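# Close both cupboard doors fully with mobile manipulator

## Task

Push both of the cupboard's doors completely closed so they stay shut without the robot holding them; swinging a door hard (open or closed) counts as failure, and so does the robot toppling or being left tilted.

## Robot and tools

Robot: TidyBot++, a wheeled base 0.54 m long, 0.50 m wide and 0.38 m tall on four driven casters, carrying a single seven-joint arm with a two-finger gripper. The shoulder sits 0.12 m ahead of the base centre at 0.68 m height. Segments: upper arm 0.42 m, forearm 0.31 m, hand 0.31 m to the hand point. Cameras: base_camera (pinhole, 644x364) and wrist_camera (fisheye, 644x476, views along the hand's pointing direction).

Frames: base frame has its origin on the floor below the base centre, x ahead, y to the left, z upward. hand_pose is reported in this frame and marks the spot between the finger pads; its z axis runs out along the fingers and the fingers close along its y axis. The odometry frame is the base frame as it was when the scene began. base_odometry heading is in radians, left positive, range -3.142 to 3.142; it counts wheel rotation, so slipping looks like motion and drift of a few cm and degrees builds up. base_tilt is in degrees, positive when leaning forward or right, with a fixed bias near 1 degree.

execute_actions: arguments "actions" (a list holding zero or one action) and optional "cameras" (list of "base_camera", "wrist_camera", "all"; omitted/null/["all"] gives all, [] gives none). An action may contain "base", "joints", and optional "speeds"; all parts start at once. "base" holds exactly one relative move from where the base last measured itself: {"translate_m": d} straight, forward positive, -2 to 2 m; {"strafe_m": d} sideways, left positive, -2 to 2 m; {"rotate_rad": d} turning in place, counter-clockwise from above positive, -6.3 to 6.3 rad. These are offsets, not positions. "joints" is one object of absolute targets keyed by name, radians except gripper: joint_1_rad (any angle, vertical turn of whole arm, positive = clockwise from above, opposite to heading), joint_2_rad shoulder -2.249 to 2.249, joint_3_rad any angle, joint_4_rad elbow -2.579 to 2.579, joint_5_rad any angle, joint_6_rad wrist -2.099 to 2.099, joint_7_rad any angle (hand pointing down: positive is counter-clockwise from above; at 1.57 fingers part left/right), gripper_pos 0 (open, gap about 85 mm) to 1 (closed, squeezing roughly 100 N per finger). Unbounded joints go the short way, so rotate beyond half a turn in steps. Tolerances: about 0.039 rad for joints 1-4, 0.056 for 5-7, 0.03 for gripper. "speeds" caps top speed for this action: translate_m and strafe_m 0.05-0.5 m/s, rotate_rad 0.1-1.57 rad/s (defaults are the maxima). A base move needing over 8.667 s is refused; an action runs at most 15 s. Unknown keys or out-of-range numbers reject the whole call with no motion. Omitted joints or base may keep pushing toward earlier targets. An empty actions list just reports state and images.

Arm geometry with joint_1_rad 0, joint_3_rad 3.14, joint_5_rad 0 (near start): arm moves in the base's x-z plane; tilt from vertical (forward positive) is joint_2_rad for the upper arm, joint_2_rad - joint_4_rad for the forearm, and that minus joint_6_rad for the hand. Forward reach = sum of length x sin(tilt); height above shoulder = sum of length x cos(tilt). Joints move up to 1.39 rad/s (1.22 for joints 5-7). The arm starts folded, hand down, protruding up to 0.08 m ahead of the base, elbow up to 1.15 m high.

wait: "seconds" 0 to 10; commands nothing new and returns the same report as an empty action.

zoom_image: "camera" (base_camera or wrist_camera) and "region" [x0, y0, x1, y1] in pixels from the top-left, at most 504x504, applied to that camera's latest full image.

finished_scene: "scene" (the current scene number); irreversible, reports success. The doors must remain shut afterwards.

Result lines: base_status and joint_status give how each motion ended. "done" for the base only means the wheels turned the commanded amount. "off_target": stopped short, may still push. "contact_stop"/"time_out": target dropped, holding in place. "joint command not followed" plus "cause:" means self-collision check withheld arm targets (gripper still obeyed); such targets may be retried on later actions. A blocked base pushes hard until timeout and may still say "done". on_its_own lists uncommanded motion. motor_effort is percent of maximum per motor, with peak in brackets; noisy. Motor temperatures list per arm joint; MOTOR HOT from 60 °C, OVER-TEMPERATURE FAULT at 75 °C (arm sinks; keys then read "limit_stop_at_motor_heat"; resend). "ARM HIT" means hard arm contact with itself or the base. A torque sensor over its limit (104.5 N m joints 1-4, 51.3 N m joints 5-7) freezes arm and gripper for 10 s and skips the rest of the call; the base keeps moving. If a result reports a stop, further motion calls in the same reply are skipped.

Accuracy: friction leaves joints slightly off while reporting done; to correct, send each joint its previous command plus (desired minus measured). hand_pose itself can be 1-2 cm off; trust images. Held loads cause sag.

Avoid: fast door swings (use slow, controlled pushes so doors don't slam), driving the base while the arm is snagged above about 0.8 m (tipping), large sideways forces on a raised hand (wheels lift), ramming the arm with the base (torque fault), hard pushes and hits. Backing away or retracting the arm relieves leaning. Faster total robot motion is better.

Each tool is called after "Call:" by a JSON object that holds its "fn" and its "kwargs".

## Session

Call:
{"fn": "execute_actions", "kwargs": {"actions": []}}

Scene clock: 0.00 s.
Motor temperatures (°C, as the motors report them): [35 33 29 31 35 38 38]
base_odometry: x=+0.000 y=+0.000 heading=+0.000 (m, m, rad; odometry frame)
base_tilt: forward=-0.2 right=-0.6 (deg)
base_status: not commanded
joint_positions: joint_1_rad=+0.034 joint_2_rad=-0.319 joint_3_rad=+3.123 joint_4_rad=-2.550 joint_5_rad=+0.019 joint_6_rad=-0.850 joint_7_rad=+1.603 gripper_pos=+0.000
joint_status: not commanded
motor_effort: joint_1_rad=+0 joint_2_rad=-1 joint_3_rad=+1 joint_4_rad=+11 joint_5_rad=+1 joint_6_rad=+0 joint_7_rad=+0 (%)
hand_pose: x=+0.2539 y=-0.0060 z=+0.5778 quat_wxyz=(+0.011, +0.999, +0.014, +0.030) (m; base frame)
pictures: base_camera, wrist_camera
Images, in order (width x height): base_camera 644x364, wrist_camera 644x476.

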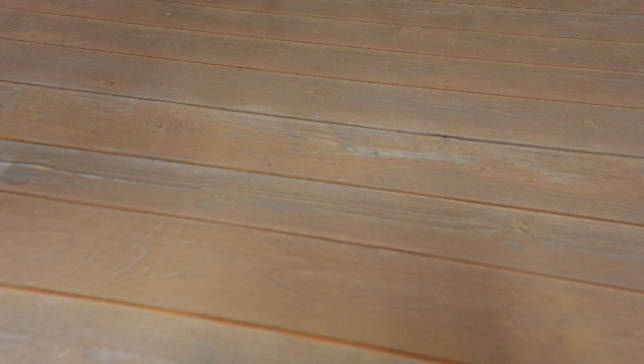

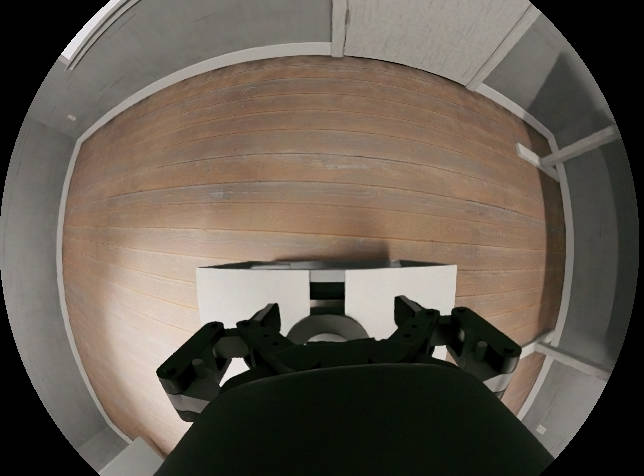

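Call:
{"fn": "execute_actions", "kwargs": {"actions": [{"base":{"rotate_rad":2.4},"joints":{"joint_6_rad":0.5,"gripper_pos":1}}]}}

Scene clock: 17.53 s.
Motor temperatures (°C, as the motors report them): [35 33 29 31 35 38 38]
base_odometry: x=+0.000 y=+0.000 heading=+2.400 (m, m, rad; odometry frame)
base_tilt: forward=-0.2 right=-0.5 (deg)
base_status: done
joint_positions: joint_1_rad=+0.034 joint_2_rad=-0.319 joint_3_rad=+3.123 joint_4_rad=-2.547 joint_5_rad=+0.019 joint_6_rad=+0.494 joint_7_rad=+1.603 gripper_pos=+0.999
joint_status: all done
motor_effort: joint_1_rad=+0(2) joint_2_rad=-7(8) joint_3_rad=+1(2) joint_4_rad=+19(19) joint_5_rad=+0(0) joint_6_rad=+11(11) joint_7_rad=+0(0) (%)
hand_pose: x=+0.5430 y=-0.0021 z=+0.8390 quat_wxyz=(+0.020, +0.762, +0.017, +0.647) (m; base frame)
pictures: base_camera, wrist_camera
Images, in order (width x height): base_camera 644x364, wrist_camera 644x476.

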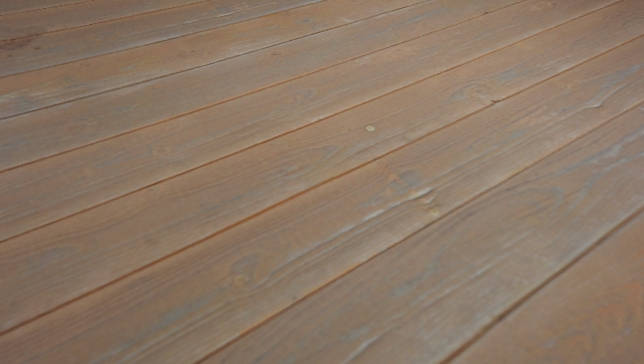

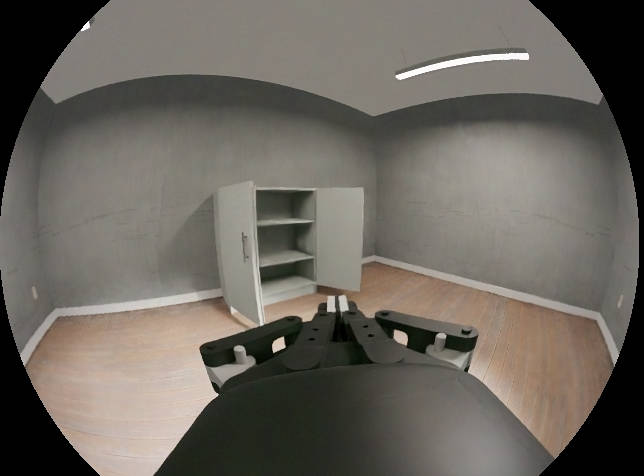

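Call:
{"fn": "execute_actions", "kwargs": {"actions": [{"base":{"rotate_rad":0.55},"joints":{"joint_6_rad":0.1}}]}}

Call:
{"fn": "execute_actions", "kwargs": {"actions": [{"base":{"strafe_m":-0.7}}]}}

Scene clock: 25.70 s.
Motor temperatures (°C, as the motors report them): [35 33 29 31 35 38 38]
base_odometry: x=+0.000 y=+0.000 heading=+2.949 (m, m, rad; odometry frame)
base_tilt: forward=-0.2 right=-0.5 (deg)
base_status: done
joint_positions: joint_1_rad=+0.034 joint_2_rad=-0.319 joint_3_rad=+3.123 joint_4_rad=-2.551 joint_5_rad=+0.019 joint_6_rad=+0.107 joint_7_rad=+1.603 gripper_pos=+0.999
joint_status: all done
motor_effort: joint_1_rad=+0(1) joint_2_rad=-7(8) joint_3_rad=+1(2) joint_4_rad=+18(20) joint_5_rad=+0(0) joint_6_rad=+9(11) joint_7_rad=+0(0) (%)
hand_pose: x=+0.4997 y=-0.0042 z=+0.7245 quat_wxyz=(+0.018, +0.873, +0.017, +0.487) (m; base frame)
pictures: base_camera, wrist_camera
Images, in order (width x height): base_camera 644x364, wrist_camera 644x476.

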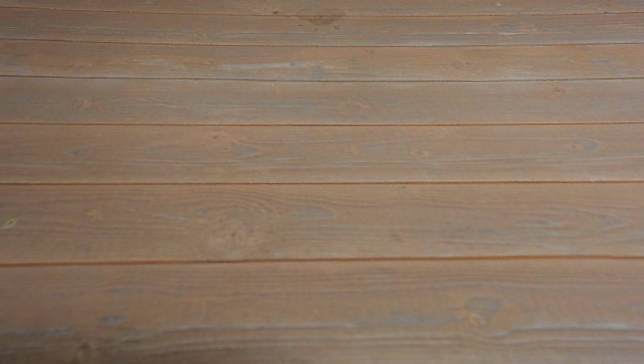

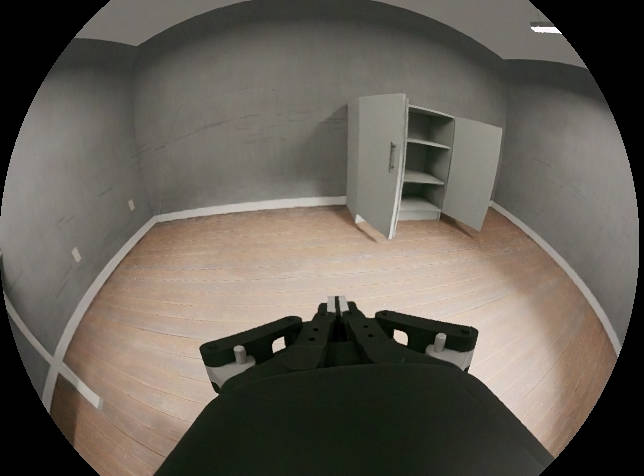

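Scene clock: 28.47 s.
Motor temperatures (°C, as the motors report them): [35 33 29 31 35 38 38]
base_odometry: x=+0.133 y=+0.687 heading=+2.950 (m, m, rad; odometry frame)
base_tilt: forward=-0.2 right=-0.5 (deg)
base_status: done
joint_positions: joint_1_rad=+0.034 joint_2_rad=-0.319 joint_3_rad=+3.123 joint_4_rad=-2.551 joint_5_rad=+0.019 joint_6_rad=+0.107 joint_7_rad=+1.603 gripper_pos=+0.999
joint_status: not commanded
motor_effort: joint_1_rad=+0(1) joint_2_rad=-7(7) joint_3_rad=+1(2) joint_4_rad=+18(18) joint_5_rad=+0(1) joint_6_rad=+9(9) joint_7_rad=+0(0) (%)
hand_pose: x=+0.4997 y=-0.0042 z=+0.7245 quat_wxyz=(+0.018, +0.873, +0.017, +0.487) (m; base frame)
pictures: base_camera, wrist_camera
Images, in order (width x height): base_camera 644x364, wrist_camera 644x476.

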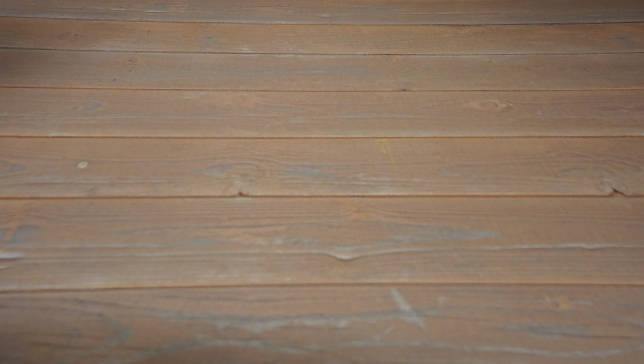

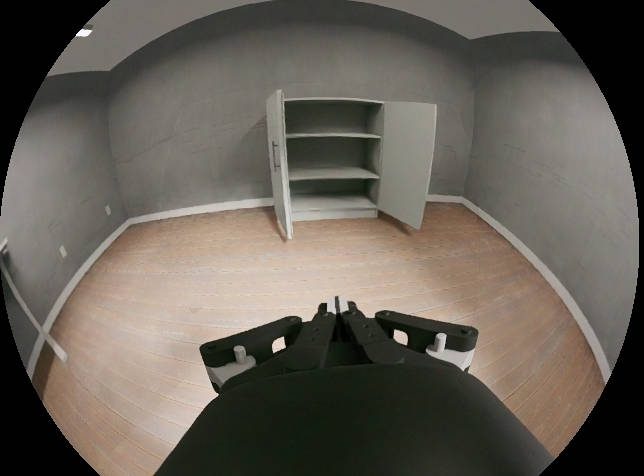

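Call:
{"fn": "execute_actions", "kwargs": {"actions": [{"base":{"strafe_m":-0.85},"joints":{"joint_2_rad":0.3,"joint_4_rad":-1.9,"joint_6_rad":0.6}}], "cameras": []}}

Call:
{"fn": "execute_actions", "kwargs": {"actions": [{"base":{"translate_m":0.7}}]}}

Scene clock: 47.93 s.
Motor temperatures (°C, as the motors report them): [35 33 29 31 35 38 38]
base_odometry: x=+0.294 y=+1.522 heading=+2.951 (m, m, rad; odometry frame)
base_tilt: forward=-0.2 right=-0.5 (deg)
base_status: done
joint_positions: joint_1_rad=+0.035 joint_2_rad=+0.282 joint_3_rad=+3.123 joint_4_rad=-1.910 joint_5_rad=+0.019 joint_6_rad=+0.573 joint_7_rad=+1.603 gripper_pos=+0.999
joint_status: all done
motor_effort: joint_1_rad=+0(3) joint_2_rad=-30(32) joint_3_rad=+0(2) joint_4_rad=+20(20) joint_5_rad=+0(1) joint_6_rad=+11(10) joint_7_rad=+0(0) (%)
hand_pose: x=+0.8025 y=-0.0086 z=+0.8879 quat_wxyz=(+0.017, +0.724, +0.013, +0.690) (m; base frame)
pictures: none
No camera images: the call's "cameras" was empty. Leave "cameras" out to get every camera's image.

Scene clock: 50.70 s.
Motor temperatures (°C, as the motors report them): [35 33 29 31 35 38 38]
base_odometry: x=-0.393 y=+1.656 heading=+2.950 (m, m, rad; odometry frame)
base_tilt: forward=-0.2 right=-0.5 (deg)
base_status: done
joint_positions: joint_1_rad=+0.035 joint_2_rad=+0.286 joint_3_rad=+3.123 joint_4_rad=-1.907 joint_5_rad=+0.019 joint_6_rad=+0.575 joint_7_rad=+1.603 gripper_pos=+0.999
joint_status: not commanded
motor_effort: joint_1_rad=+0(1) joint_2_rad=-30(33) joint_3_rad=+0(1) joint_4_rad=+20(21) joint_5_rad=+0(0) joint_6_rad=+11(11) joint_7_rad=+0(0) (%)
hand_pose: x=+0.8038 y=-0.0087 z=+0.8883 quat_wxyz=(+0.017, +0.723, +0.013, +0.690) (m; base frame)
pictures: base_camera, wrist_camera
Images, in order (width x height): base_camera 644x364, wrist_camera 644x476.

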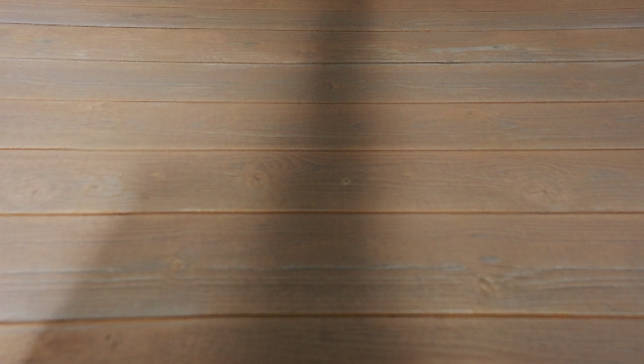

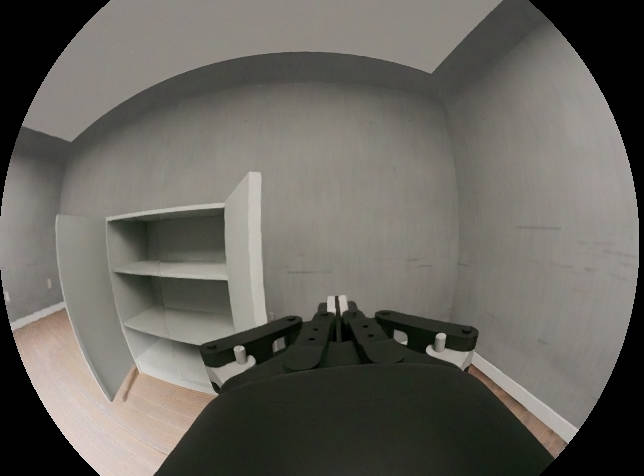

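Call:
{"fn": "execute_actions", "kwargs": {"actions": [{"base":{"translate_m":0.28}}]}}

Call:
{"fn": "execute_actions", "kwargs": {"actions": [{"base":{"rotate_rad":0.35},"speeds":{"rotate_rad":0.12}}]}}

Scene clock: 60.47 s.
Motor temperatures (°C, as the motors report them): [35 33 29 32 35 39 38]
base_odometry: x=-0.668 y=+1.709 heading=+2.950 (m, m, rad; odometry frame)
base_tilt: forward=-0.2 right=-0.5 (deg)
base_status: done
joint_positions: joint_1_rad=+0.035 joint_2_rad=+0.290 joint_3_rad=+3.123 joint_4_rad=-1.905 joint_5_rad=+0.019 joint_6_rad=+0.576 joint_7_rad=+1.603 gripper_pos=+0.999
joint_status: not commanded
motor_effort: joint_1_rad=+0(2) joint_2_rad=-30(33) joint_3_rad=+0(1) joint_4_rad=+19(20) joint_5_rad=+0(1) joint_6_rad=+11(11) joint_7_rad=+0(0) (%)
hand_pose: x=+0.8052 y=-0.0087 z=+0.8863 quat_wxyz=(+0.017, +0.724, +0.013, +0.690) (m; base frame)
pictures: base_camera, wrist_camera
Images, in order (width x height): base_camera 644x364, wrist_camera 644x476.

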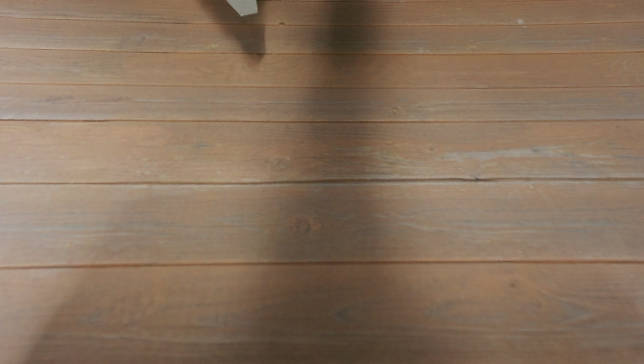

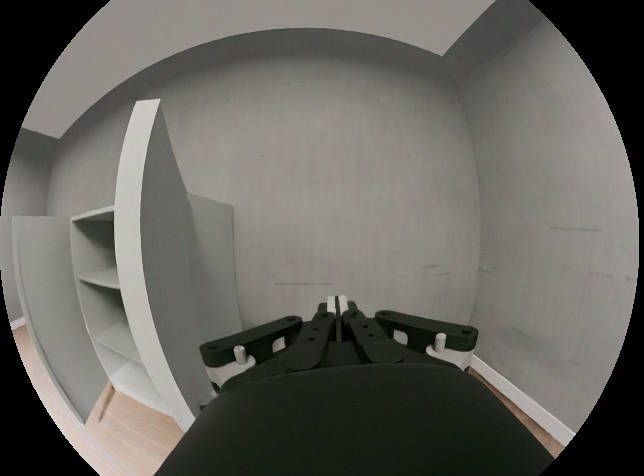

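Scene clock: 64.00 s.
Motor temperatures (°C, as the motors report them): [35 33 29 32 35 39 38]
base_odometry: x=-0.668 y=+1.709 heading=-2.985 (m, m, rad; odometry frame)
base_tilt: forward=-0.2 right=-0.5 (deg)
base_status: done
joint_positions: joint_1_rad=+0.082 joint_2_rad=+0.231 joint_3_rad=+3.159 joint_4_rad=-1.977 joint_5_rad=+0.019 joint_6_rad=+0.577 joint_7_rad=+1.603 gripper_pos=+0.999
joint_status: not commanded
motor_effort: joint_1_rad=-7(15) joint_2_rad=-11(32) joint_3_rad=-4(11) joint_4_rad=+36(36) joint_5_rad=+1(5) joint_6_rad=+13(13) joint_7_rad=+0(1) (%)
hand_pose: x=+0.7761 y=-0.0598 z=+0.8856 quat_wxyz=(+0.048, +0.728, -0.014, +0.684) (m; base frame)
pictures: base_camera, wrist_camera
Images, in order (width x height): base_camera 644x364, wrist_camera 644x476.

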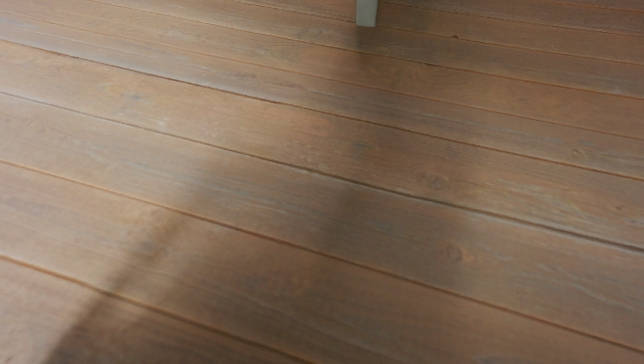

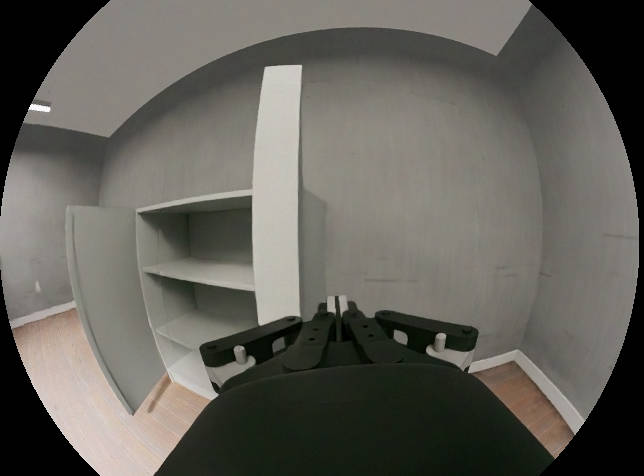

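Call:
{"fn": "execute_actions", "kwargs": {"actions": [{"base":{"strafe_m":-0.17}}], "cameras": []}}

Call:
{"fn": "execute_actions", "kwargs": {"actions": [{"base":{"translate_m":0.2},"speeds":{"translate_m":0.2}}]}}

Call:
{"fn": "execute_actions", "kwargs": {"actions": [{"base":{"strafe_m":0.35},"speeds":{"strafe_m":0.09}}]}}

Scene clock: 75.67 s.
Motor temperatures (°C, as the motors report them): [35 33 29 32 35 39 38]
base_odometry: x=-0.695 y=+1.877 heading=-2.985 (m, m, rad; odometry frame)
base_tilt: forward=-0.2 right=-0.5 (deg)
base_status: done
joint_positions: joint_1_rad=+0.046 joint_2_rad=+0.282 joint_3_rad=+3.132 joint_4_rad=-1.907 joint_5_rad=+0.019 joint_6_rad=+0.577 joint_7_rad=+1.603 gripper_pos=+0.999
joint_status: not commanded
motor_effort: joint_1_rad=+0(6) joint_2_rad=-30(32) joint_3_rad=+0(4) joint_4_rad=+19(36) joint_5_rad=+0(1) joint_6_rad=+10(15) joint_7_rad=+0(0) (%)
hand_pose: x=+0.8029 y=-0.0211 z=+0.8908 quat_wxyz=(+0.025, +0.722, +0.007, +0.692) (m; base frame)
pictures: none
No camera images: the call's "cameras" was empty. Leave "cameras" out to get every camera's image.

Scene clock: 77.43 s.
Motor temperatures (°C, as the motors report them): [35 33 29 32 35 39 38]
base_odometry: x=-0.893 y=+1.846 heading=-2.985 (m, m, rad; odometry frame)
base_tilt: forward=-0.2 right=-0.5 (deg)
base_status: done
joint_positions: joint_1_rad=+0.041 joint_2_rad=+0.291 joint_3_rad=+3.130 joint_4_rad=-1.899 joint_5_rad=+0.019 joint_6_rad=+0.579 joint_7_rad=+1.603 gripper_pos=+0.999
joint_status: not commanded
motor_effort: joint_1_rad=+0(8) joint_2_rad=-31(34) joint_3_rad=+1(6) joint_4_rad=+19(32) joint_5_rad=+0(1) joint_6_rad=+10(11) joint_7_rad=+0(1) (%)
hand_pose: x=+0.8064 y=-0.0165 z=+0.8898 quat_wxyz=(+0.022, +0.721, +0.009, +0.692) (m; base frame)
pictures: base_camera, wrist_camera
Images, in order (width x height): base_camera 644x364, wrist_camera 644x476.

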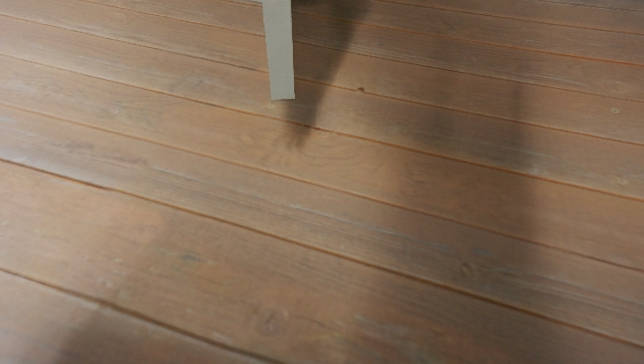

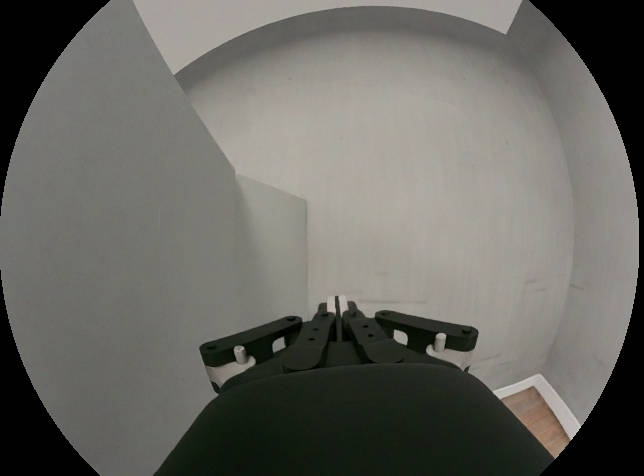

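Scene clock: 81.87 s.
Motor temperatures (°C, as the motors report them): [35 33 29 32 35 39 38]
base_odometry: x=-0.838 y=+1.500 heading=-2.985 (m, m, rad; odometry frame)
base_tilt: forward=-0.2 right=-0.5 (deg)
base_status: done
joint_positions: joint_1_rad=+0.040 joint_2_rad=+0.291 joint_3_rad=+3.129 joint_4_rad=-1.899 joint_5_rad=+0.019 joint_6_rad=+0.579 joint_7_rad=+1.603 gripper_pos=+0.999
joint_status: not commanded
motor_effort: joint_1_rad=+0(5) joint_2_rad=-31(32) joint_3_rad=+0(3) joint_4_rad=+19(20) joint_5_rad=+0(1) joint_6_rad=+11(11) joint_7_rad=+0(0) (%)
hand_pose: x=+0.8064 y=-0.0150 z=+0.8898 quat_wxyz=(+0.021, +0.721, +0.010, +0.692) (m; base frame)
pictures: base_camera, wrist_camera
Images, in order (width x height): base_camera 644x364, wrist_camera 644x476.

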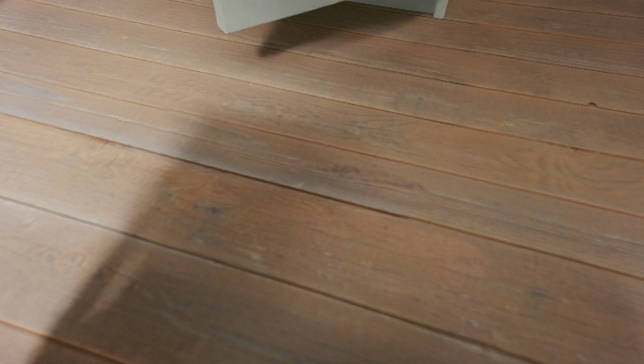

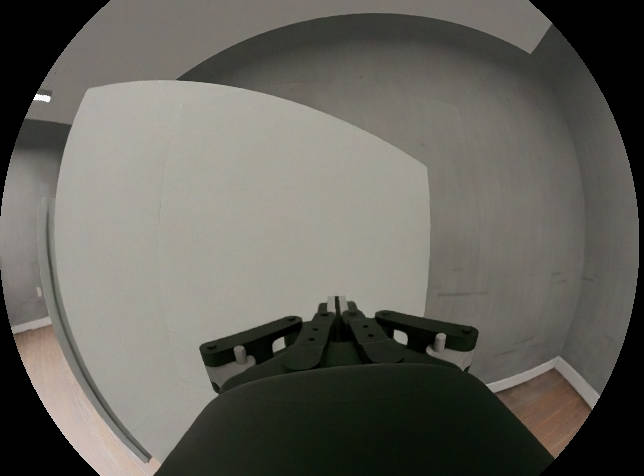

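Now push forward.

Call:
{"fn": "execute_actions", "kwargs": {"actions": [{"base":{"translate_m":0.23},"speeds":{"translate_m":0.06}}]}}

Scene clock: 89.83 s.
Motor temperatures (°C, as the motors report them): [35 33 29 32 35 39 38]
base_odometry: x=-1.065 y=+1.464 heading=-2.985 (m, m, rad; odometry frame)
base_tilt: forward=-0.2 right=-0.5 (deg)
base_status: done
joint_positions: joint_1_rad=+0.040 joint_2_rad=+0.236 joint_3_rad=+3.129 joint_4_rad=-1.967 joint_5_rad=+0.019 joint_6_rad=+0.581 joint_7_rad=+1.603 gripper_pos=+0.999
joint_status: not commanded
motor_effort: joint_1_rad=-4(4) joint_2_rad=-17(34) joint_3_rad=-2(3) joint_4_rad=+31(34) joint_5_rad=+1(2) joint_6_rad=+13(14) joint_7_rad=+0(0) (%)
hand_pose: x=+0.7814 y=-0.0145 z=+0.8893 quat_wxyz=(+0.021, +0.725, +0.010, +0.688) (m; base frame)
pictures: base_camera, wrist_camera
Images, in order (width x height): base_camera 644x364, wrist_camera 644x476.

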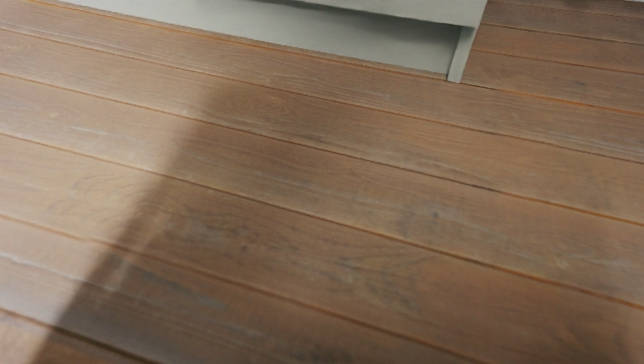

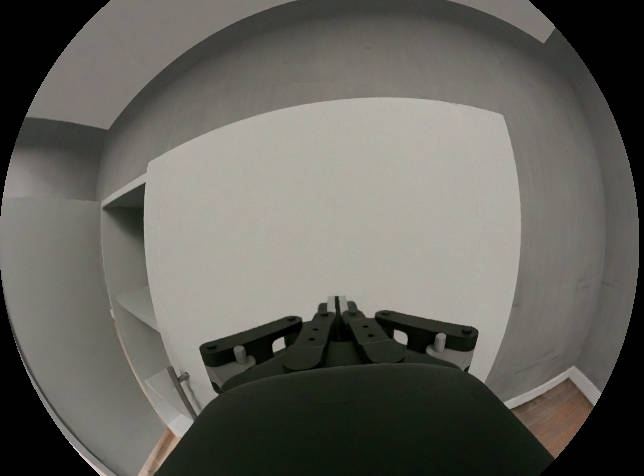

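Call:
{"fn": "execute_actions", "kwargs": {"actions": [{"base":{"translate_m":-0.55}}], "cameras": ["wrist_camera"]}}

Call:
{"fn": "execute_actions", "kwargs": {"actions": [{"base":{"rotate_rad":-0.35},"joints":{"joint_1_rad":-0.7}}], "cameras": []}}

Call:
{"fn": "execute_actions", "kwargs": {"actions": [{"base":{"strafe_m":1.55}}], "cameras": []}}

Call:
{"fn": "execute_actions", "kwargs": {"actions": [{"base":{"rotate_rad":-0.5},"joints":{"joint_1_rad":0.03}}]}}

Scene clock: 112.07 s.
Motor temperatures (°C, as the motors report them): [35 34 29 33 35 39 38]
base_odometry: x=-0.521 y=+1.550 heading=-2.985 (m, m, rad; odometry frame)
base_tilt: forward=-0.2 right=-0.5 (deg)
base_status: done
joint_positions: joint_1_rad=+0.039 joint_2_rad=+0.297 joint_3_rad=+3.128 joint_4_rad=-1.897 joint_5_rad=+0.019 joint_6_rad=+0.581 joint_7_rad=+1.603 gripper_pos=+0.999
joint_status: not commanded
motor_effort: joint_1_rad=+0(5) joint_2_rad=-31(34) joint_3_rad=+0(3) joint_4_rad=+20(30) joint_5_rad=+0(1) joint_6_rad=+11(14) joint_7_rad=+0(0) (%)
hand_pose: x=+0.8080 y=-0.0139 z=+0.8877 quat_wxyz=(+0.020, +0.722, +0.010, +0.692) (m; base frame)
pictures: wrist_camera
Images, in order (width x height): wrist_camera 644x476.

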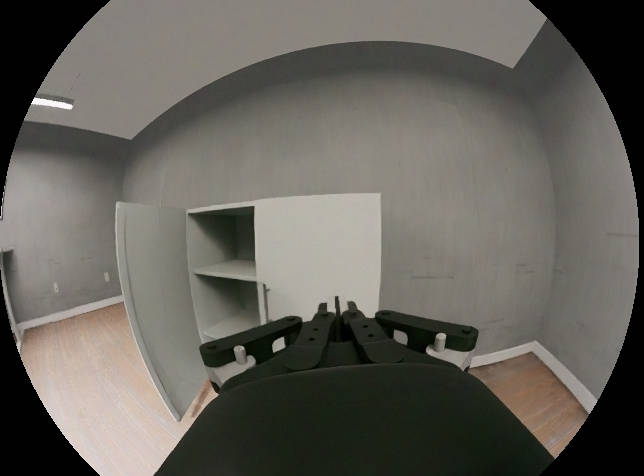

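Scene clock: 114.07 s.
Motor temperatures (°C, as the motors report them): [35 34 29 33 35 39 38]
base_odometry: x=-0.521 y=+1.550 heading=+2.949 (m, m, rad; odometry frame)
base_tilt: forward=-0.2 right=-0.6 (deg)
base_status: done
joint_positions: joint_1_rad=-0.689 joint_2_rad=+0.297 joint_3_rad=+3.118 joint_4_rad=-1.897 joint_5_rad=+0.019 joint_6_rad=+0.581 joint_7_rad=+1.603 gripper_pos=+0.999
joint_status: all done
motor_effort: joint_1_rad=+0(7) joint_2_rad=-31(32) joint_3_rad=+1(4) joint_4_rad=+19(19) joint_5_rad=+0(1) joint_6_rad=+11(11) joint_7_rad=+0(0) (%)
hand_pose: x=+0.6387 y=+0.4524 z=+0.8878 quat_wxyz=(-0.231, +0.670, +0.269, +0.652) (m; base frame)
pictures: none
No camera images: the call's "cameras" was empty. Leave "cameras" out to get every camera's image.

Scene clock: 118.53 s.
Motor temperatures (°C, as the motors report them): [35 34 29 33 35 39 38]
base_odometry: x=-0.820 y=+0.029 heading=+2.948 (m, m, rad; odometry frame)
base_tilt: forward=-0.2 right=-0.6 (deg)
base_status: done
joint_positions: joint_1_rad=-0.693 joint_2_rad=+0.297 joint_3_rad=+3.118 joint_4_rad=-1.897 joint_5_rad=+0.019 joint_6_rad=+0.581 joint_7_rad=+1.603 gripper_pos=+0.999
joint_status: not commanded
motor_effort: joint_1_rad=+0(3) joint_2_rad=-31(33) joint_3_rad=+0(2) joint_4_rad=+19(20) joint_5_rad=+0(1) joint_6_rad=+11(11) joint_7_rad=+0(0) (%)
hand_pose: x=+0.6370 y=+0.4544 z=+0.8878 quat_wxyz=(-0.233, +0.669, +0.270, +0.652) (m; base frame)
pictures: none
No camera images: the call's "cameras" was empty. Leave "cameras" out to get every camera's image.

Scene clock: 120.53 s.
Motor temperatures (°C, as the motors report them): [35 34 29 33 35 39 38]
base_odometry: x=-0.820 y=+0.029 heading=+2.448 (m, m, rad; odometry frame)
base_tilt: forward=-0.2 right=-0.5 (deg)
base_status: done
joint_positions: joint_1_rad=+0.019 joint_2_rad=+0.297 joint_3_rad=+3.133 joint_4_rad=-1.897 joint_5_rad=+0.019 joint_6_rad=+0.581 joint_7_rad=+1.603 gripper_pos=+0.999
joint_status: all done
motor_effort: joint_1_rad=+0(6) joint_2_rad=-31(33) joint_3_rad=+0(4) joint_4_rad=+19(19) joint_5_rad=+0(1) joint_6_rad=+11(11) joint_7_rad=+0(0) (%)
hand_pose: x=+0.8082 y=-0.0031 z=+0.8877 quat_wxyz=(+0.015, +0.722, +0.016, +0.692) (m; base frame)
pictures: base_camera, wrist_camera
Images, in order (width x height): base_camera 644x364, wrist_camera 644x476.

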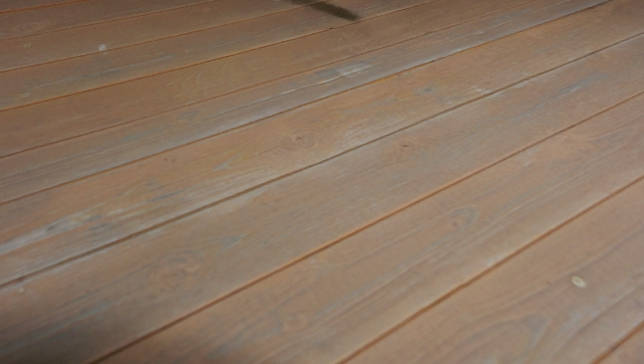

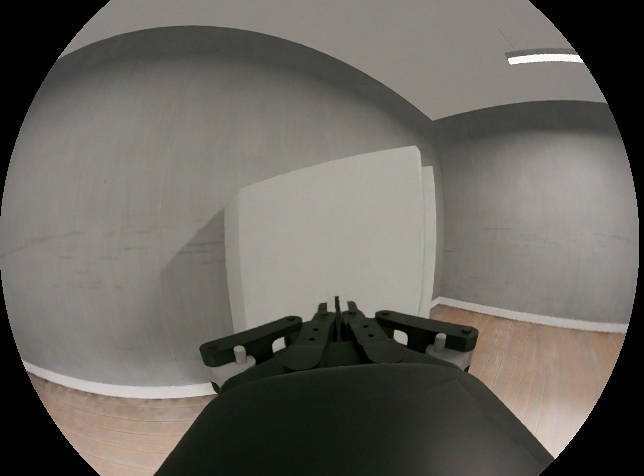

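Call:
{"fn": "execute_actions", "kwargs": {"actions": [{"base":{"translate_m":0.55},"joints":{"joint_1_rad":-0.05},"speeds":{"translate_m":0.08}}]}}

Scene clock: 133.57 s.
Motor temperatures (°C, as the motors report them): [35 34 29 33 35 39 38]
base_odometry: x=-1.242 y=+0.380 heading=+2.448 (m, m, rad; odometry frame)
base_tilt: forward=-0.2 right=-0.5 (deg)
base_status: done
joint_positions: joint_1_rad=-0.008 joint_2_rad=+0.220 joint_3_rad=+3.155 joint_4_rad=-1.988 joint_5_rad=+0.019 joint_6_rad=+0.582 joint_7_rad=+1.603 gripper_pos=+0.999
joint_status: joint_1_rad off_target (ended at -0.008, target -0.050)
motor_effort: joint_1_rad=-11(12) joint_2_rad=-14(33) joint_3_rad=-8(8) joint_4_rad=+35(38) joint_5_rad=+4(4) joint_6_rad=+14(15) joint_7_rad=+0(0) (%)
hand_pose: x=+0.7744 y=+0.0022 z=+0.8882 quat_wxyz=(+0.015, +0.726, +0.020, +0.687) (m; base frame)
pictures: base_camera, wrist_camera
Images, in order (width x height): base_camera 644x364, wrist_camera 644x476.

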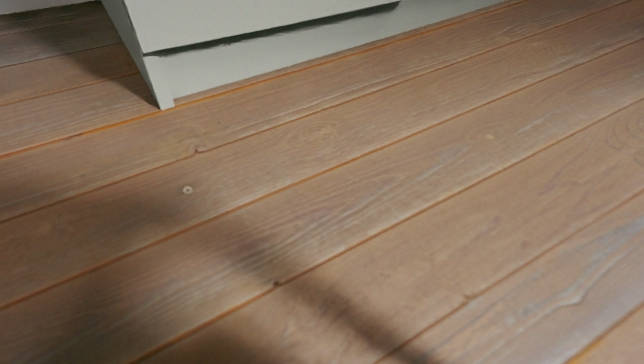

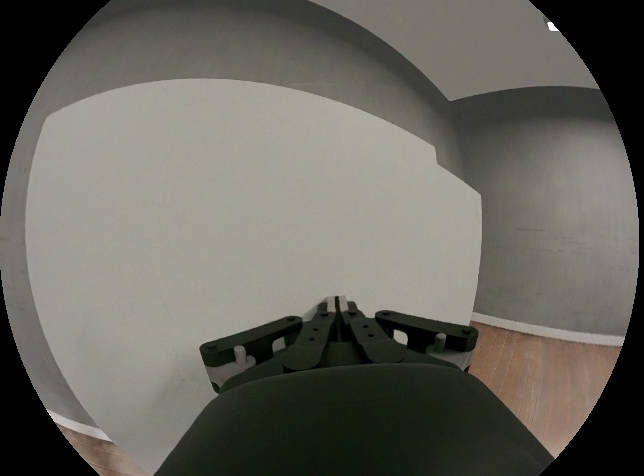

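Call:
{"fn": "execute_actions", "kwargs": {"actions": [{"base":{"translate_m":-0.4}}], "cameras": []}}

Call:
{"fn": "execute_actions", "kwargs": {"actions": [{"base":{"rotate_rad":0.5},"joints":{"joint_2_rad":0.7,"joint_4_rad":-2.0,"joint_6_rad":1.05,"gripper_pos":0.2}}], "cameras": []}}

Call:
{"fn": "execute_actions", "kwargs": {"actions": [{"base":{"strafe_m":-0.83}}]}}

Scene clock: 147.80 s.
Motor temperatures (°C, as the motors report them): [35 34 29 33 35 39 38]
base_odometry: x=-0.935 y=+0.124 heading=+2.447 (m, m, rad; odometry frame)
base_tilt: forward=-0.2 right=-0.5 (deg)
base_status: done
joint_positions: joint_1_rad=-0.049 joint_2_rad=+0.297 joint_3_rad=+3.125 joint_4_rad=-1.896 joint_5_rad=+0.019 joint_6_rad=+0.582 joint_7_rad=+1.603 gripper_pos=+0.999
joint_status: not commanded
on_its_own: joint_1_rad moved -0.041 to your old target -0.050
motor_effort: joint_1_rad=+0(10) joint_2_rad=-31(34) joint_3_rad=+0(8) joint_4_rad=+20(34) joint_5_rad=+0(4) joint_6_rad=+11(15) joint_7_rad=+0(0) (%)
hand_pose: x=+0.8068 y=+0.0484 z=+0.8882 quat_wxyz=(-0.012, +0.720, +0.043, +0.692) (m; base frame)
pictures: none
No camera images: the call's "cameras" was empty. Leave "cameras" out to get every camera's image.

Scene clock: 149.47 s.
Motor temperatures (°C, as the motors report them): [35 34 29 33 35 39 38]
base_odometry: x=-0.935 y=+0.124 heading=+2.947 (m, m, rad; odometry frame)
base_tilt: forward=-0.2 right=-0.5 (deg)
base_status: done
joint_positions: joint_1_rad=-0.058 joint_2_rad=+0.691 joint_3_rad=+3.116 joint_4_rad=-1.993 joint_5_rad=+0.019 joint_6_rad=+1.023 joint_7_rad=+1.603 gripper_pos=+0.200
joint_status: all done
motor_effort: joint_1_rad=+0(5) joint_2_rad=-38(41) joint_3_rad=-1(3) joint_4_rad=+14(19) joint_5_rad=+0(2) joint_6_rad=+10(11) joint_7_rad=+0(0) (%)
hand_pose: x=+0.8330 y=+0.0620 z=+0.6964 quat_wxyz=(-0.024, +0.737, +0.044, +0.674) (m; base frame)
pictures: none
No camera images: the call's "cameras" was empty. Leave "cameras" out to get every camera's image.

Scene clock: 152.50 s.
Motor temperatures (°C, as the motors report them): [35 34 29 33 35 39 38]
base_odometry: x=-0.775 y=+0.938 heading=+2.948 (m, m, rad; odometry frame)
base_tilt: forward=-0.2 right=-0.5 (deg)
base_status: done
joint_positions: joint_1_rad=-0.051 joint_2_rad=+0.691 joint_3_rad=+3.117 joint_4_rad=-1.993 joint_5_rad=+0.019 joint_6_rad=+1.023 joint_7_rad=+1.603 gripper_pos=+0.200
joint_status: not commanded
motor_effort: joint_1_rad=+0(4) joint_2_rad=-38(39) joint_3_rad=+0(2) joint_4_rad=+13(13) joint_5_rad=+0(0) joint_6_rad=+11(11) joint_7_rad=+0(0) (%)
hand_pose: x=+0.8335 y=+0.0562 z=+0.6964 quat_wxyz=(-0.021, +0.737, +0.042, +0.674) (m; base frame)
pictures: base_camera, wrist_camera
Images, in order (width x height): base_camera 644x364, wrist_camera 644x476.

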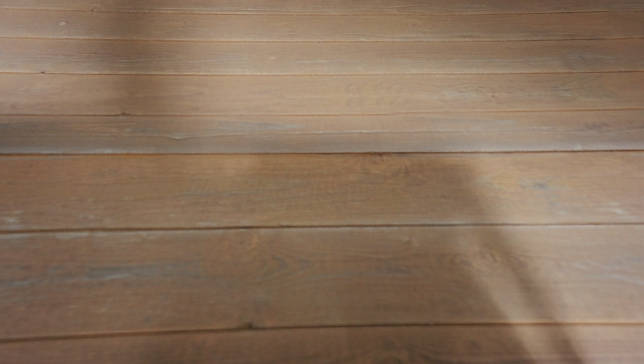

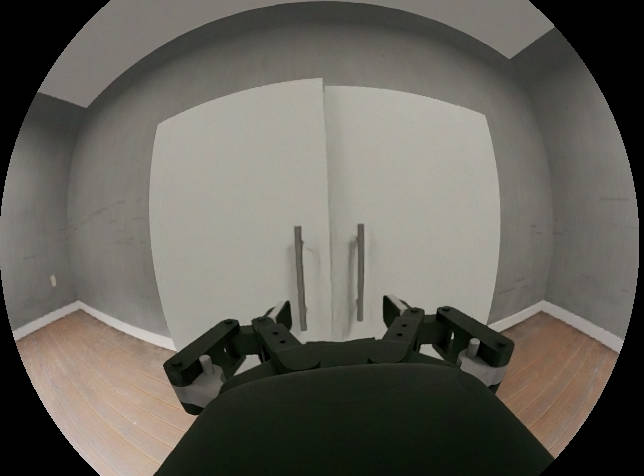

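Call:
{"fn": "execute_actions", "kwargs": {"actions": [{"base":{"translate_m":0.15},"joints":{"joint_1_rad":0.03}}], "cameras": ["wrist_camera"]}}

Scene clock: 159.60 s.
Motor temperatures (°C, as the motors report them): [35 34 29 33 35 39 38]
base_odometry: x=-0.922 y=+0.968 heading=+2.947 (m, m, rad; odometry frame)
base_tilt: forward=-0.2 right=-0.5 (deg)
base_status: done
joint_positions: joint_1_rad=+0.027 joint_2_rad=+0.691 joint_3_rad=+3.122 joint_4_rad=-1.995 joint_5_rad=+0.019 joint_6_rad=+1.024 joint_7_rad=+1.603 gripper_pos=+0.200
joint_status: all done
motor_effort: joint_1_rad=+0(3) joint_2_rad=-38(40) joint_3_rad=+0(2) joint_4_rad=+13(15) joint_5_rad=+0(1) joint_6_rad=+10(11) joint_7_rad=+0(0) (%)
hand_pose: x=+0.8353 y=-0.0019 z=+0.6961 quat_wxyz=(+0.007, +0.738, +0.013, +0.675) (m; base frame)
pictures: wrist_camera
Images, in order (width x height): wrist_camera 644x476.

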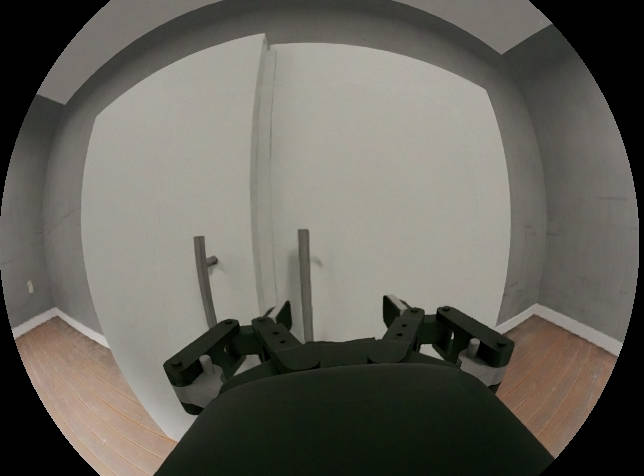

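Call:
{"fn": "execute_actions", "kwargs": {"actions": [{"base":{"translate_m":0.08},"joints":{"joint_1_rad":-0.01},"speeds":{"translate_m":0.08}}], "cameras": ["wrist_camera"]}}

Scene clock: 165.70 s.
Motor temperatures (°C, as the motors report them): [35 34 29 33 35 39 38]
base_odometry: x=-1.001 y=+0.983 heading=+2.947 (m, m, rad; odometry frame)
base_tilt: forward=-0.2 right=-0.5 (deg)
base_status: done
joint_positions: joint_1_rad=-0.002 joint_2_rad=+0.691 joint_3_rad=+3.122 joint_4_rad=-1.995 joint_5_rad=+0.019 joint_6_rad=+1.025 joint_7_rad=+1.603 gripper_pos=+0.200
joint_status: all done
motor_effort: joint_1_rad=+0(3) joint_2_rad=-38(40) joint_3_rad=+0(2) joint_4_rad=+13(15) joint_5_rad=+0(0) joint_6_rad=+10(11) joint_7_rad=+0(0) (%)
hand_pose: x=+0.8349 y=+0.0187 z=+0.6959 quat_wxyz=(-0.002, +0.738, +0.023, +0.674) (m; base frame)
pictures: wrist_camera
Images, in order (width x height): wrist_camera 644x476.

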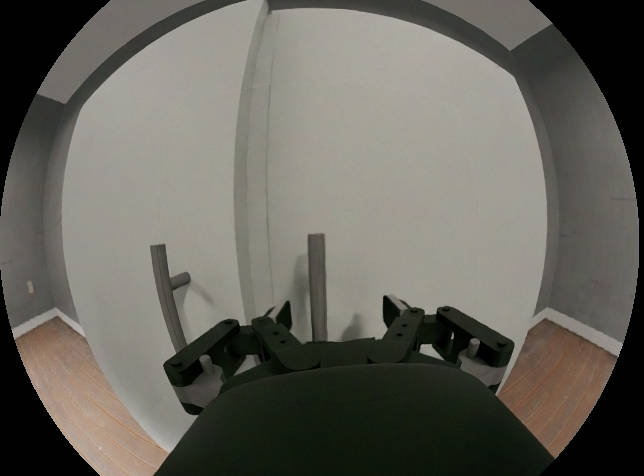

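Call:
{"fn": "execute_actions", "kwargs": {"actions": [{"base":{"translate_m":0.03}}], "cameras": []}}

Call:
{"fn": "execute_actions", "kwargs": {"actions": [{"joints":{"gripper_pos":1}}], "cameras": ["wrist_camera"]}}

Call:
{"fn": "execute_actions", "kwargs": {"actions": [{"base":{"translate_m":-0.15},"speeds":{"translate_m":0.06}}], "cameras": ["wrist_camera"]}}

Scene clock: 173.17 s.
Motor temperatures (°C, as the motors report them): [35 35 29 33 35 39 38]
base_odometry: x=-1.030 y=+0.989 heading=+2.947 (m, m, rad; odometry frame)
base_tilt: forward=-0.2 right=-0.5 (deg)
base_status: done
joint_positions: joint_1_rad=-0.002 joint_2_rad=+0.688 joint_3_rad=+3.122 joint_4_rad=-2.019 joint_5_rad=+0.019 joint_6_rad=+1.038 joint_7_rad=+1.603 gripper_pos=+0.200
joint_status: not commanded
motor_effort: joint_1_rad=-1(3) joint_2_rad=-34(40) joint_3_rad=+0(2) joint_4_rad=+17(29) joint_5_rad=-1(3) joint_6_rad=+9(12) joint_7_rad=+0(1) (%)
hand_pose: x=+0.8279 y=+0.0189 z=+0.6918 quat_wxyz=(-0.003, +0.740, +0.023, +0.672) (m; base frame)
pictures: none
No camera images: the call's "cameras" was empty. Leave "cameras" out to get every camera's image.

Scene clock: 174.17 s.
Motor temperatures (°C, as the motors report them): [35 35 29 33 35 39 38]
base_odometry: x=-1.030 y=+0.989 heading=+2.947 (m, m, rad; odometry frame)
base_tilt: forward=-0.2 right=-0.5 (deg)
base_status: not commanded
joint_positions: joint_1_rad=-0.017 joint_2_rad=+0.679 joint_3_rad=+3.114 joint_4_rad=-2.040 joint_5_rad=+0.019 joint_6_rad=+1.044 joint_7_rad=+1.603 gripper_pos=+0.893
joint_status: gripper_pos off_target (ended at +0.893, target +1.000)
motor_effort: joint_1_rad=+4(12) joint_2_rad=-32(36) joint_3_rad=+3(8) joint_4_rad=+21(23) joint_5_rad=-2(6) joint_6_rad=+9(11) joint_7_rad=+2(2) (%)
hand_pose: x=+0.8208 y=+0.0333 z=+0.6910 quat_wxyz=(-0.012, +0.742, +0.030, +0.670) (m; base frame)
pictures: wrist_camera
Images, in order (width x height): wrist_camera 644x476.

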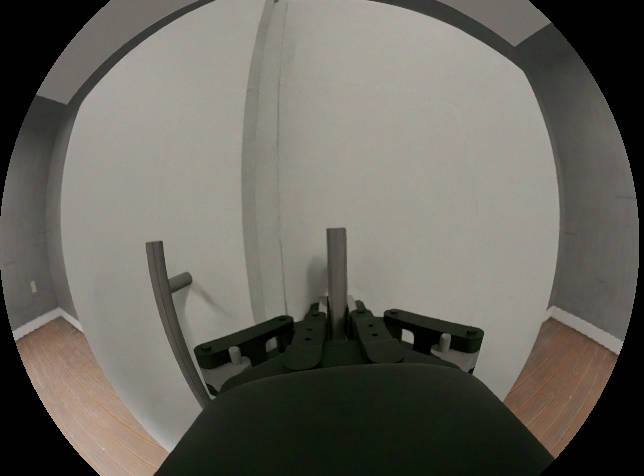

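Scene clock: 177.17 s.
Motor temperatures (°C, as the motors report them): [35 35 29 33 35 39 38]
base_odometry: x=-0.883 y=+0.960 heading=+2.947 (m, m, rad; odometry frame)
base_tilt: forward=-0.2 right=-0.5 (deg)
base_status: done
joint_positions: joint_1_rad=+0.032 joint_2_rad=+0.705 joint_3_rad=+3.146 joint_4_rad=-1.995 joint_5_rad=+0.015 joint_6_rad=+1.044 joint_7_rad=+1.603 gripper_pos=+0.894
joint_status: not commanded
motor_effort: joint_1_rad=-6(12) joint_2_rad=-42(45) joint_3_rad=-3(8) joint_4_rad=+12(20) joint_5_rad=+4(7) joint_6_rad=+13(15) joint_7_rad=+3(3) (%)
hand_pose: x=+0.8359 y=-0.0200 z=+0.6917 quat_wxyz=(+0.022, +0.736, +0.007, +0.676) (m; base frame)
pictures: wrist_camera
Images, in order (width x height): wrist_camera 644x476.

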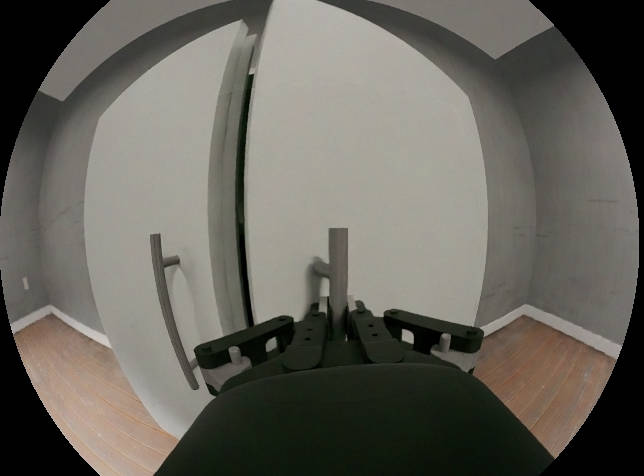

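Call:
{"fn": "execute_actions", "kwargs": {"actions": [{"base":{"translate_m":-0.05},"joints":{"joint_1_rad":0.07},"speeds":{"translate_m":0.06}}], "cameras": []}}

Call:
{"fn": "execute_actions", "kwargs": {"actions": [{"joints":{"gripper_pos":0.4}}], "cameras": []}}

Call:
{"fn": "execute_actions", "kwargs": {"actions": [{"base":{"translate_m":-0.1}}], "cameras": []}}

Call:
{"fn": "execute_actions", "kwargs": {"actions": [{"joints":{"joint_1_rad":-0.3,"joint_2_rad":0.3,"joint_4_rad":-1.9,"joint_6_rad":0.6,"gripper_pos":1}}], "cameras": ["wrist_camera"]}}

Call:
{"fn": "execute_actions", "kwargs": {"actions": [{"base":{"translate_m":0.36},"speeds":{"translate_m":0.07}}]}}

Scene clock: 191.90 s.
Motor temperatures (°C, as the motors report them): [35 35 29 33 35 39 38]
base_odometry: x=-0.834 y=+0.951 heading=+2.947 (m, m, rad; odometry frame)
base_tilt: forward=-0.2 right=-0.5 (deg)
base_status: done
joint_positions: joint_1_rad=+0.095 joint_2_rad=+0.707 joint_3_rad=+3.138 joint_4_rad=-1.993 joint_5_rad=+0.014 joint_6_rad=+1.044 joint_7_rad=+1.603 gripper_pos=+0.895
joint_status: all done
motor_effort: joint_1_rad=-5(10) joint_2_rad=-39(47) joint_3_rad=-2(6) joint_4_rad=+11(15) joint_5_rad=+3(7) joint_6_rad=+11(15) joint_7_rad=+3(3) (%)
hand_pose: x=+0.8342 y=-0.0609 z=+0.6915 quat_wxyz=(+0.039, +0.736, -0.016, +0.676) (m; base frame)
pictures: none
No camera images: the call's "cameras" was empty. Leave "cameras" out to get every camera's image.

Scene clock: 192.77 s.
Motor temperatures (°C, as the motors report them): [35 35 29 33 35 39 38]
base_odometry: x=-0.834 y=+0.951 heading=+2.947 (m, m, rad; odometry frame)
base_tilt: forward=-0.2 right=-0.5 (deg)
base_status: not commanded
joint_positions: joint_1_rad=+0.079 joint_2_rad=+0.707 joint_3_rad=+3.132 joint_4_rad=-1.997 joint_5_rad=+0.014 joint_6_rad=+1.044 joint_7_rad=+1.603 gripper_pos=+0.400
joint_status: all done
motor_effort: joint_1_rad=+0(6) joint_2_rad=-38(39) joint_3_rad=-1(3) joint_4_rad=+13(14) joint_5_rad=+0(4) joint_6_rad=+10(11) joint_7_rad=+0(3) (%)
hand_pose: x=+0.8339 y=-0.0465 z=+0.6896 quat_wxyz=(+0.031, +0.738, -0.010, +0.674) (m; base frame)
pictures: none
No camera images: the call's "cameras" was empty. Leave "cameras" out to get every camera's image.

Scene clock: 194.03 s.
Motor temperatures (°C, as the motors report them): [35 35 29 33 35 39 38]
base_odometry: x=-0.736 y=+0.931 heading=+2.947 (m, m, rad; odometry frame)
base_tilt: forward=-0.2 right=-0.5 (deg)
base_status: done
joint_positions: joint_1_rad=+0.079 joint_2_rad=+0.707 joint_3_rad=+3.132 joint_4_rad=-1.999 joint_5_rad=+0.014 joint_6_rad=+1.044 joint_7_rad=+1.603 gripper_pos=+0.400
joint_status: not commanded
motor_effort: joint_1_rad=+0(2) joint_2_rad=-39(40) joint_3_rad=+0(1) joint_4_rad=+14(14) joint_5_rad=+0(0) joint_6_rad=+10(11) joint_7_rad=+0(0) (%)
hand_pose: x=+0.8333 y=-0.0464 z=+0.6888 quat_wxyz=(+0.031, +0.738, -0.010, +0.674) (m; base frame)
pictures: none
No camera images: the call's "cameras" was empty. Leave "cameras" out to get every camera's image.

Scene clock: 195.67 s.
Motor temperatures (°C, as the motors report them): [35 35 29 33 35 39 38]
base_odometry: x=-0.736 y=+0.931 heading=+2.947 (m, m, rad; odometry frame)
base_tilt: forward=-0.2 right=-0.5 (deg)
base_status: not commanded
joint_positions: joint_1_rad=-0.293 joint_2_rad=+0.309 joint_3_rad=+3.124 joint_4_rad=-1.907 joint_5_rad=+0.014 joint_6_rad=+0.628 joint_7_rad=+1.603 gripper_pos=+0.999
joint_status: all done
motor_effort: joint_1_rad=+0(3) joint_2_rad=-31(40) joint_3_rad=+0(2) joint_4_rad=+19(20) joint_5_rad=+0(1) joint_6_rad=+11(11) joint_7_rad=+0(0) (%)
hand_pose: x=+0.7753 y=+0.2136 z=+0.8876 quat_wxyz=(-0.098, +0.702, +0.127, +0.694) (m; base frame)
pictures: wrist_camera
Images, in order (width x height): wrist_camera 644x476.

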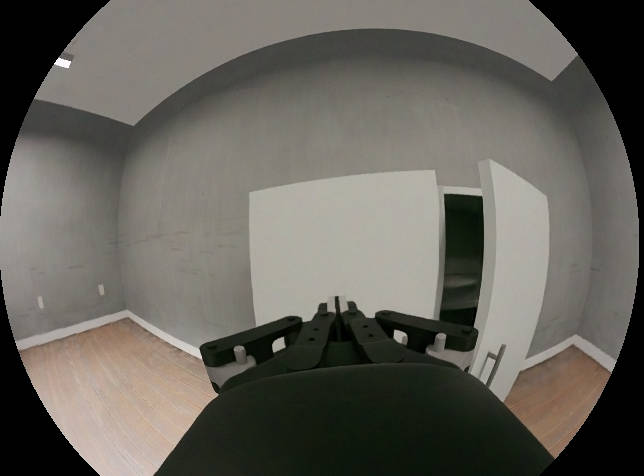

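Scene clock: 201.37 s.
Motor temperatures (°C, as the motors report them): [35 35 29 33 35 39 38]
base_odometry: x=-1.088 y=+1.001 heading=+2.947 (m, m, rad; odometry frame)
base_tilt: forward=-0.2 right=-0.5 (deg)
base_status: done
joint_positions: joint_1_rad=-0.302 joint_2_rad=+0.229 joint_3_rad=+3.115 joint_4_rad=-1.994 joint_5_rad=+0.014 joint_6_rad=+0.608 joint_7_rad=+1.603 gripper_pos=+0.999
joint_status: not commanded
motor_effort: joint_1_rad=+2(3) joint_2_rad=-13(32) joint_3_rad=+3(4) joint_4_rad=+37(38) joint_5_rad=-1(2) joint_6_rad=+14(14) joint_7_rad=+0(0) (%)
hand_pose: x=+0.7393 y=+0.2137 z=+0.8875 quat_wxyz=(-0.103, +0.710, +0.134, +0.684) (m; base frame)
pictures: base_camera, wrist_camera
Images, in order (width x height): base_camera 644x364, wrist_camera 644x476.

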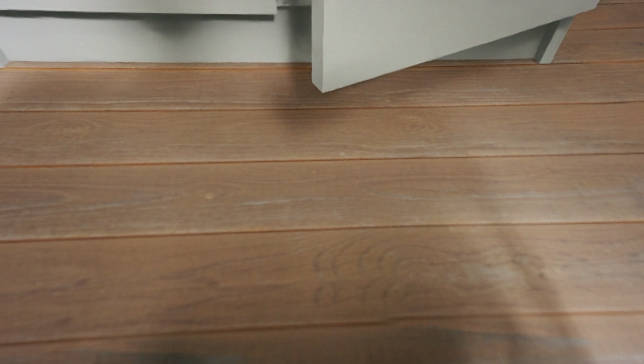

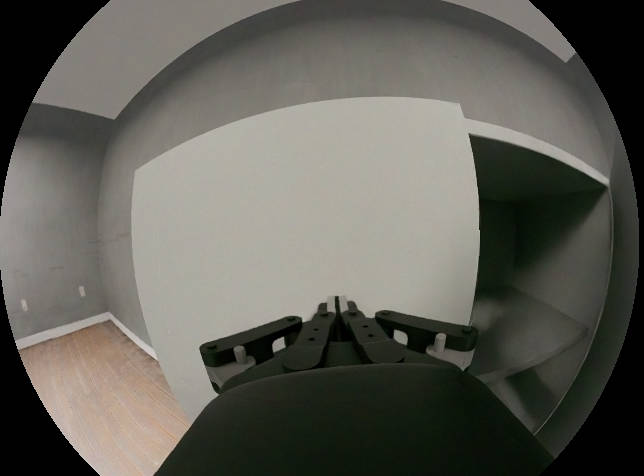

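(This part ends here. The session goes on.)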